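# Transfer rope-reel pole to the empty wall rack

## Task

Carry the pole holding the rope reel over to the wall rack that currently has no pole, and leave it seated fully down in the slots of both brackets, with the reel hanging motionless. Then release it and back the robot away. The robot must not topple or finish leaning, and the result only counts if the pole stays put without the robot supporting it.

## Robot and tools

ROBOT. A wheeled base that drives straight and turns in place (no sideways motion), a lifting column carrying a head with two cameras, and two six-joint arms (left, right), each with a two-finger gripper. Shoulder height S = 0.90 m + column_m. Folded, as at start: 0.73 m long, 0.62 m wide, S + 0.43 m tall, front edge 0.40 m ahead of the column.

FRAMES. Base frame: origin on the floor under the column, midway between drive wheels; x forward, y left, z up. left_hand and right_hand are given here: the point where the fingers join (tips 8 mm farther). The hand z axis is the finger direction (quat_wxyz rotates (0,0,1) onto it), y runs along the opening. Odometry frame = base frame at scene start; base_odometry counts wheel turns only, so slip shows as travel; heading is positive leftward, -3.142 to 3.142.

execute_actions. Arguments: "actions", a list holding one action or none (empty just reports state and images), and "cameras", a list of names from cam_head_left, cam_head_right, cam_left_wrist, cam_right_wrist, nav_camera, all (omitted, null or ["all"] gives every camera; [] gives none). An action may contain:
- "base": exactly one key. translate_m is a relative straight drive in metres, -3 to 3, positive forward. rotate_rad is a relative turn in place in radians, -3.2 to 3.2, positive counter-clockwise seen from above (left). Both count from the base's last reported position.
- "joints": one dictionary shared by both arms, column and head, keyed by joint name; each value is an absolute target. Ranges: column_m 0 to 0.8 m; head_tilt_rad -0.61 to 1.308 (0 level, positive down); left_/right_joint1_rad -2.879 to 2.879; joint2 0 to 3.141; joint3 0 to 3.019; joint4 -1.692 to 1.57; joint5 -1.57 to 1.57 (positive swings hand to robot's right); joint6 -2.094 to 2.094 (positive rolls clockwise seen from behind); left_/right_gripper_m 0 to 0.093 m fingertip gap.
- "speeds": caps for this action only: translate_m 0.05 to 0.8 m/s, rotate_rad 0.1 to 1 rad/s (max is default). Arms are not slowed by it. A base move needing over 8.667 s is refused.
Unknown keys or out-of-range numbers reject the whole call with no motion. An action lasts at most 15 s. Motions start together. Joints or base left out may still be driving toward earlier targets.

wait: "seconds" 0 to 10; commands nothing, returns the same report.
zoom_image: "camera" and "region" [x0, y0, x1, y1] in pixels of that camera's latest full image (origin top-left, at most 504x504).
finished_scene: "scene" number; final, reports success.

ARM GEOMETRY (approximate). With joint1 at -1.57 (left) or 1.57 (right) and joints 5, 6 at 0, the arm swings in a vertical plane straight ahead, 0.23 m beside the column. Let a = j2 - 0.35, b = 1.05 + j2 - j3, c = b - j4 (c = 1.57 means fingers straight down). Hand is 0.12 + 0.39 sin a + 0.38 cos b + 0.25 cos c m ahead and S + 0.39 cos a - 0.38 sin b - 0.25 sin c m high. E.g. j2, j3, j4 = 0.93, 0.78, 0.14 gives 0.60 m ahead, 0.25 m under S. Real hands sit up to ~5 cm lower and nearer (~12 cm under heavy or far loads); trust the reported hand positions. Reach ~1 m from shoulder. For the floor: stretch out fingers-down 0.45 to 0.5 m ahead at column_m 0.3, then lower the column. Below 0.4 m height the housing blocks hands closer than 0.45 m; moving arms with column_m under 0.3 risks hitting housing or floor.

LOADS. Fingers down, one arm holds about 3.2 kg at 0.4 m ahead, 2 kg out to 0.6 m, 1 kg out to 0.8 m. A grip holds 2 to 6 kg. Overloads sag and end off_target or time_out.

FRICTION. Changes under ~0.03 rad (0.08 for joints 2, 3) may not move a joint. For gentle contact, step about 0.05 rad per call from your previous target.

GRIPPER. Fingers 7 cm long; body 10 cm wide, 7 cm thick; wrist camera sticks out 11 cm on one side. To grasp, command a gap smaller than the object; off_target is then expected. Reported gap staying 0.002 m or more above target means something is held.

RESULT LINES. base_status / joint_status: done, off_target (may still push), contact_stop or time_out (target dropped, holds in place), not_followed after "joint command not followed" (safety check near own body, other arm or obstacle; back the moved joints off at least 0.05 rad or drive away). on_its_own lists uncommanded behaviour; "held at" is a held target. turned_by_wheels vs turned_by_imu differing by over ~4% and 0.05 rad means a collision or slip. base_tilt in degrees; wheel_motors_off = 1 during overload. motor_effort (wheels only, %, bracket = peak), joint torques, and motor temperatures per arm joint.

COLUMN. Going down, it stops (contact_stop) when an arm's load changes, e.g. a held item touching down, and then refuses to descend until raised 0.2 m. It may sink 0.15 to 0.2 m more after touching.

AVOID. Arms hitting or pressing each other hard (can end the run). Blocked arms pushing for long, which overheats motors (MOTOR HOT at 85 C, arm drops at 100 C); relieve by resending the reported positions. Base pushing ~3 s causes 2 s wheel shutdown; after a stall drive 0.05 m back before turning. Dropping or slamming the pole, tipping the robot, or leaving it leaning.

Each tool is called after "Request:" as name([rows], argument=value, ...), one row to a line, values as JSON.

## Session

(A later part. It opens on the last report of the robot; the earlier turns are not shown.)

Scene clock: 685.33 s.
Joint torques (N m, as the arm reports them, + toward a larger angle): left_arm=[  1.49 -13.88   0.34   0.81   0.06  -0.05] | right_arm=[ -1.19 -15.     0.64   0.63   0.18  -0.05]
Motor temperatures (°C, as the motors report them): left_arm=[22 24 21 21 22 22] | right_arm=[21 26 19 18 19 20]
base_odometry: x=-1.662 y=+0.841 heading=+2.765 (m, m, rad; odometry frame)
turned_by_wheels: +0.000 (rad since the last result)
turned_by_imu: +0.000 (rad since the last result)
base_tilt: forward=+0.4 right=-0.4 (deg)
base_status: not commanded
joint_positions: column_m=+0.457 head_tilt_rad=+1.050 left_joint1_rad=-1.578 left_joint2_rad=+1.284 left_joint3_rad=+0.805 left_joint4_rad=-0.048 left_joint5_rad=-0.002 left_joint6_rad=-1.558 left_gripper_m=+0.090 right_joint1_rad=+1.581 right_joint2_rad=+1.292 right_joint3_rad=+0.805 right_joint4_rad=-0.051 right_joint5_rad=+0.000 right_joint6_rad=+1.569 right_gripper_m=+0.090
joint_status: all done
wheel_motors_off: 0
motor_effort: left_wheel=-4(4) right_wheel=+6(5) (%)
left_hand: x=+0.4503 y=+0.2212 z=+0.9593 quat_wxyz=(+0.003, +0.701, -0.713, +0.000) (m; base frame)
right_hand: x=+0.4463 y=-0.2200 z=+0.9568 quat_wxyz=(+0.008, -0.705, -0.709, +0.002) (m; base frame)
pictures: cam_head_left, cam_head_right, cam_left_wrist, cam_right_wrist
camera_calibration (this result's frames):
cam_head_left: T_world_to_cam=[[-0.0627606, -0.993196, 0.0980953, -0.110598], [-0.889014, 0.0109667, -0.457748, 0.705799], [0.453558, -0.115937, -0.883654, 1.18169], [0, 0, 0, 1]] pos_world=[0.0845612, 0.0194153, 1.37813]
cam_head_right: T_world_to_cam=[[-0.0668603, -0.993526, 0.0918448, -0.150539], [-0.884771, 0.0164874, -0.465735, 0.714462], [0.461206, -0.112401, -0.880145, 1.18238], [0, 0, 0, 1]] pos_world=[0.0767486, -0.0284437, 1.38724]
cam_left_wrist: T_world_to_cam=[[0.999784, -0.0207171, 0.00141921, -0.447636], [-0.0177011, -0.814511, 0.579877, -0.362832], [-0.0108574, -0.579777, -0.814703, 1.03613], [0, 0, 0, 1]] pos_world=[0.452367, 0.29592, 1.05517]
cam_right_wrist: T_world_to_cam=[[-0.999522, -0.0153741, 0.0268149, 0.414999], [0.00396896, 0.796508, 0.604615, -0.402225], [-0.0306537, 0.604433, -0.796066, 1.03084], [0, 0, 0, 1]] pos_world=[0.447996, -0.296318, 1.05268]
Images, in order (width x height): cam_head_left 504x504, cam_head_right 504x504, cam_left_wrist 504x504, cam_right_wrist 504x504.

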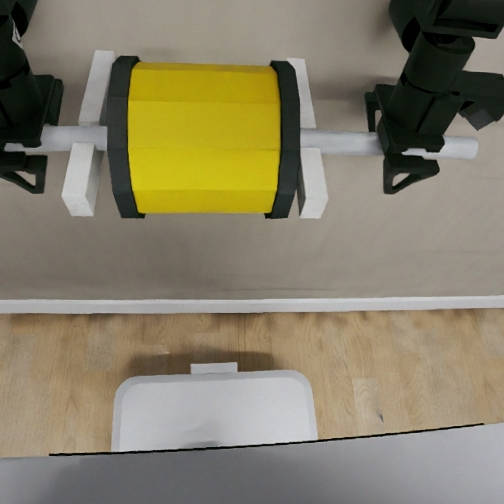

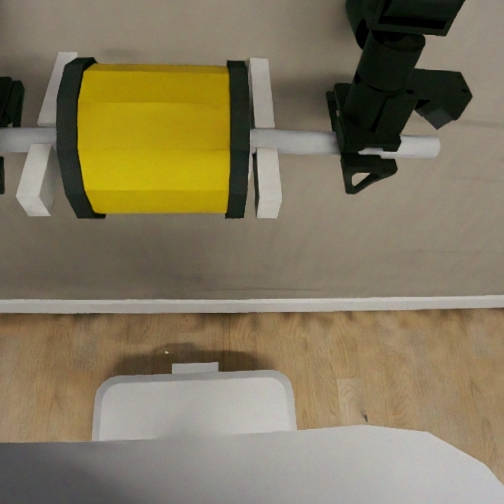

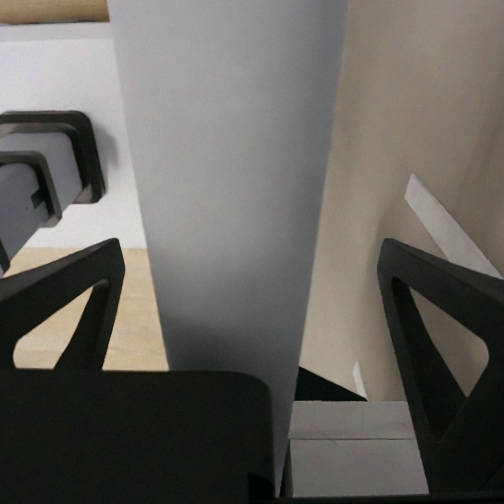

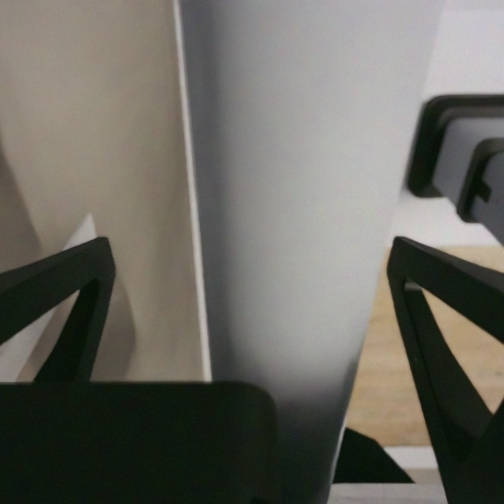

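Released. Raise the hands and inspect.

Request:
execute_actions([
  {"joints":{"column_m":0.58}},
], cameras=["cam_head_left","cam_left_wrist","cam_right_wrist"])

Scene clock: 691.73 s.
Joint torques (N m, as the arm reports them, + toward a larger angle): left_arm=[  1.42 -13.53   0.21   0.75   0.06  -0.02] | right_arm=[ -1.46 -14.78   0.66   0.66   0.18  -0.05]
Motor temperatures (°C, as the motors report them): left_arm=[22 24 21 21 22 22] | right_arm=[21 26 19 18 19 20]
base_odometry: x=-1.662 y=+0.841 heading=+2.765 (m, m, rad; odometry frame)
turned_by_wheels: +0.000 (rad since the last result)
turned_by_imu: -0.001 (rad since the last result)
base_tilt: forward=+0.4 right=-0.4 (deg)
base_status: not commanded
joint_positions: column_m=+0.580 head_tilt_rad=+1.050 left_joint1_rad=-1.578 left_joint2_rad=+1.284 left_joint3_rad=+0.805 left_joint4_rad=-0.048 left_joint5_rad=-0.002 left_joint6_rad=-1.558 left_gripper_m=+0.090 right_joint1_rad=+1.581 right_joint2_rad=+1.292 right_joint3_rad=+0.805 right_joint4_rad=-0.051 right_joint5_rad=+0.000 right_joint6_rad=+1.569 right_gripper_m=+0.090
joint_status: all done
wheel_motors_off: 0
motor_effort: left_wheel=-4(5) right_wheel=+4(6) (%)
left_hand: x=+0.4503 y=+0.2212 z=+1.0823 quat_wxyz=(+0.003, +0.701, -0.713, +0.000) (m; base frame)
right_hand: x=+0.4463 y=-0.2200 z=+1.0798 quat_wxyz=(+0.008, -0.705, -0.709, +0.002) (m; base frame)
pictures: cam_head_left, cam_left_wrist, cam_right_wrist
camera_calibration (this result's frames):
cam_head_left: T_world_to_cam=[[-0.0627606, -0.993196, 0.0980953, -0.122666], [-0.889014, 0.0109667, -0.457748, 0.762114], [0.453558, -0.115937, -0.883654, 1.2904], [0, 0, 0, 1]] pos_world=[0.0845612, 0.0194153, 1.50115]
cam_left_wrist: T_world_to_cam=[[0.999784, -0.0207171, 0.00141921, -0.447811], [-0.0177011, -0.814511, 0.579877, -0.434173], [-0.0108574, -0.579777, -0.814703, 1.13636], [0, 0, 0, 1]] pos_world=[0.452367, 0.29592, 1.1782]
cam_right_wrist: T_world_to_cam=[[-0.999522, -0.0153741, 0.0268149, 0.4117], [0.00396896, 0.796508, 0.604615, -0.476609], [-0.0306537, 0.604433, -0.796066, 1.12878], [0, 0, 0, 1]] pos_world=[0.447996, -0.296318, 1.17571]
Images, in order (width x height): cam_head_left 504x504, cam_left_wrist 504x504, cam_right_wrist 504x504.

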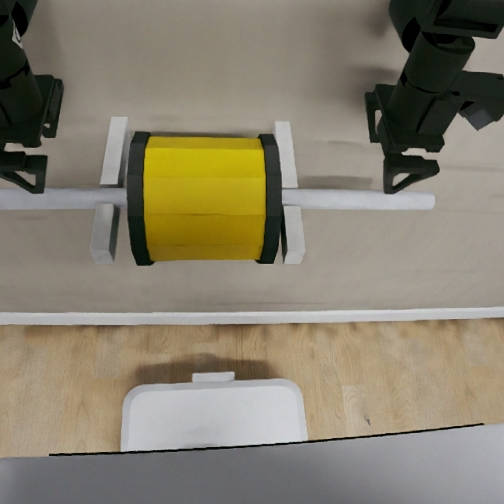

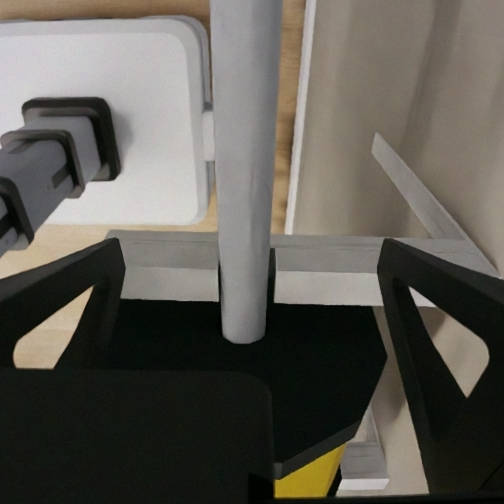

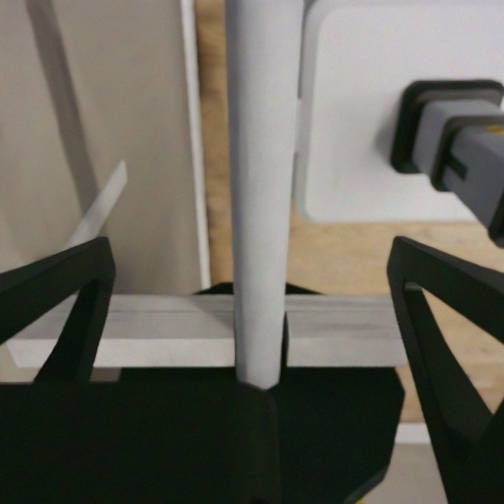

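Request:
zoom_image(camera="cam_left_wrist", region=[170, 200, 330, 360])

Request:
zoom_image(camera="cam_right_wrist", region=[180, 250, 340, 410])

Request:
execute_actions([
  {"base":{"translate_m":-0.6},"joints":{"head_tilt_rad":0.65}},
], cameras=["cam_head_left","cam_head_right","nav_camera"])

Region (170, 200, 330, 360) of cam_left_wrist's 504x504 image, scaled by 3.150, with more detail than that image has.

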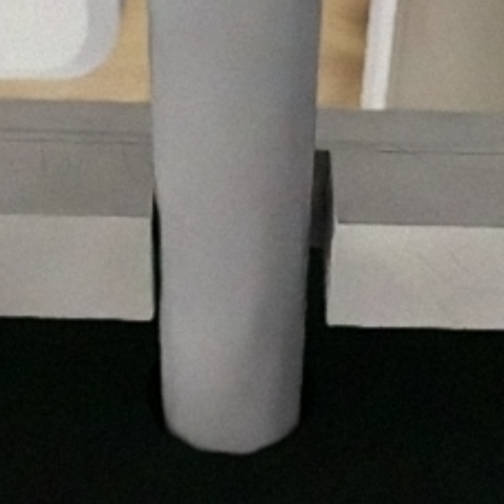

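Region (180, 250, 340, 410) of cam_right_wrist's 504x504 image, scaled by 3.150, with more detail than that image has.

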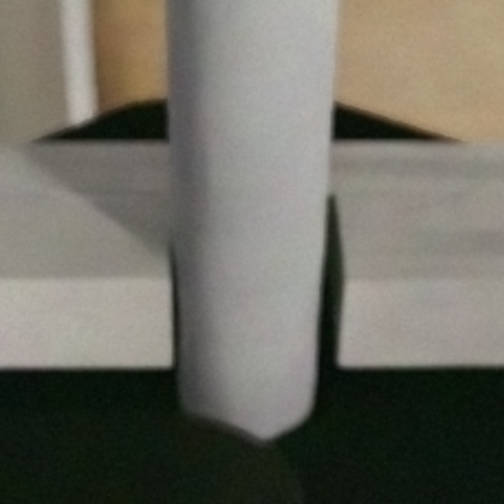

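Scene clock: 701.07 s.
Joint torques (N m, as the arm reports them, + toward a larger angle): left_arm=[  1.49 -14.15   0.26   0.81   0.06  -0.02] | right_arm=[ -1.22 -14.91   0.62   0.65   0.18  -0.06]
Motor temperatures (°C, as the motors report them): left_arm=[22 24 21 21 22 22] | right_arm=[21 26 19 18 19 20]
base_odometry: x=-1.104 y=+0.620 heading=+2.765 (m, m, rad; odometry frame)
turned_by_wheels: +0.001 (rad since the last result)
turned_by_imu: +0.001 (rad since the last result)
base_tilt: forward=+0.4 right=-0.5 (deg)
base_status: done
joint_positions: column_m=+0.580 head_tilt_rad=+0.667 left_joint1_rad=-1.577 left_joint2_rad=+1.284 left_joint3_rad=+0.807 left_joint4_rad=-0.048 left_joint5_rad=-0.002 left_joint6_rad=-1.559 left_gripper_m=+0.090 right_joint1_rad=+1.581 right_joint2_rad=+1.292 right_joint3_rad=+0.807 right_joint4_rad=-0.051 right_joint5_rad=+0.000 right_joint6_rad=+1.569 right_gripper_m=+0.090
joint_status: all done
wheel_motors_off: 0
motor_effort: left_wheel=+1(95) right_wheel=-2(66) (%)
left_hand: x=+0.4515 y=+0.2216 z=+1.0823 quat_wxyz=(+0.002, +0.702, -0.712, +0.001) (m; base frame)
right_hand: x=+0.4475 y=-0.2200 z=+1.0798 quat_wxyz=(+0.008, -0.705, -0.709, +0.001) (m; base frame)
pictures: cam_head_left, cam_head_right, nav_camera
camera_calibration (this result's frames):
cam_head_left: T_world_to_cam=[[-0.0948675, -0.993196, 0.0675406, -0.0732146], [-0.653591, 0.0109667, -0.756768, 1.21858], [0.750878, -0.115937, -0.650185, 0.90994], [0, 0, 0, 1]] pos_world=[0.106254, 0.0194153, 1.51876]
cam_head_right: T_world_to_cam=[[-0.0963349, -0.993526, 0.0602109, -0.110829], [-0.646671, 0.0164874, -0.762591, 1.2247], [0.756661, -0.112401, -0.644073, 0.906221], [0, 0, 0, 1]] pos_world=[0.0956019, -0.0284437, 1.52429]
Images, in order (width x height): cam_head_left 504x504, cam_head_right 504x504, nav_camera 504x504.

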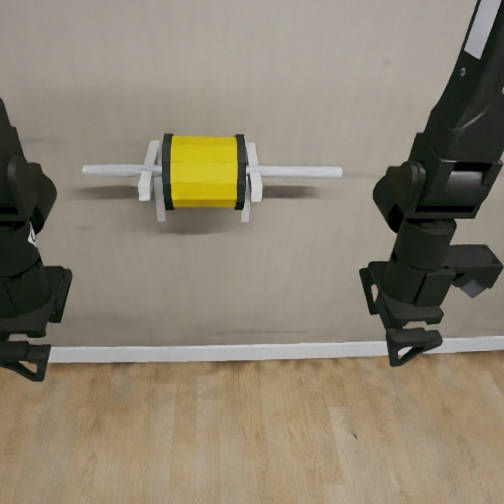

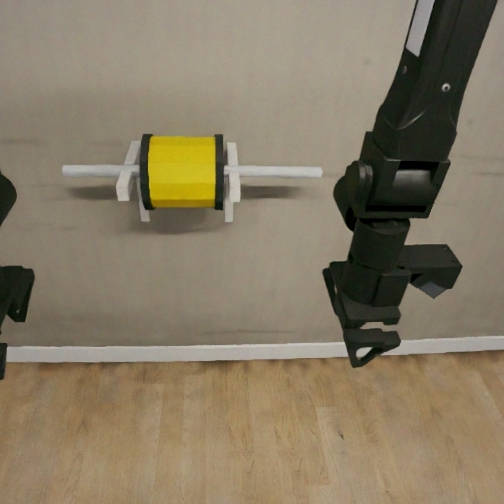

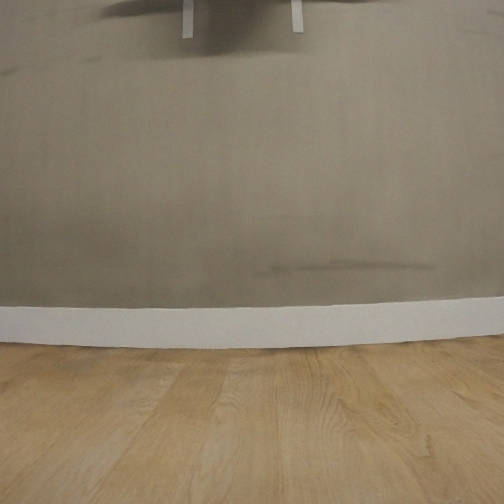

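Request:
zoom_image(camera="cam_head_left", region=[120, 125, 290, 235])

Region (120, 125, 290, 235) of cam_head_left's 504x504 image, scaled by 2.965, with more detail than that image has; it fills the top 326 rows of this view, and the rest is white.

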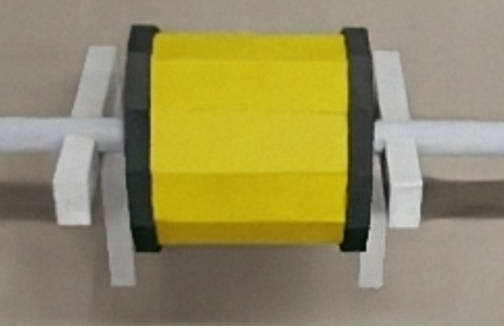

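Request:
finished_scene(scene=1)

The scene is finished: the task was done.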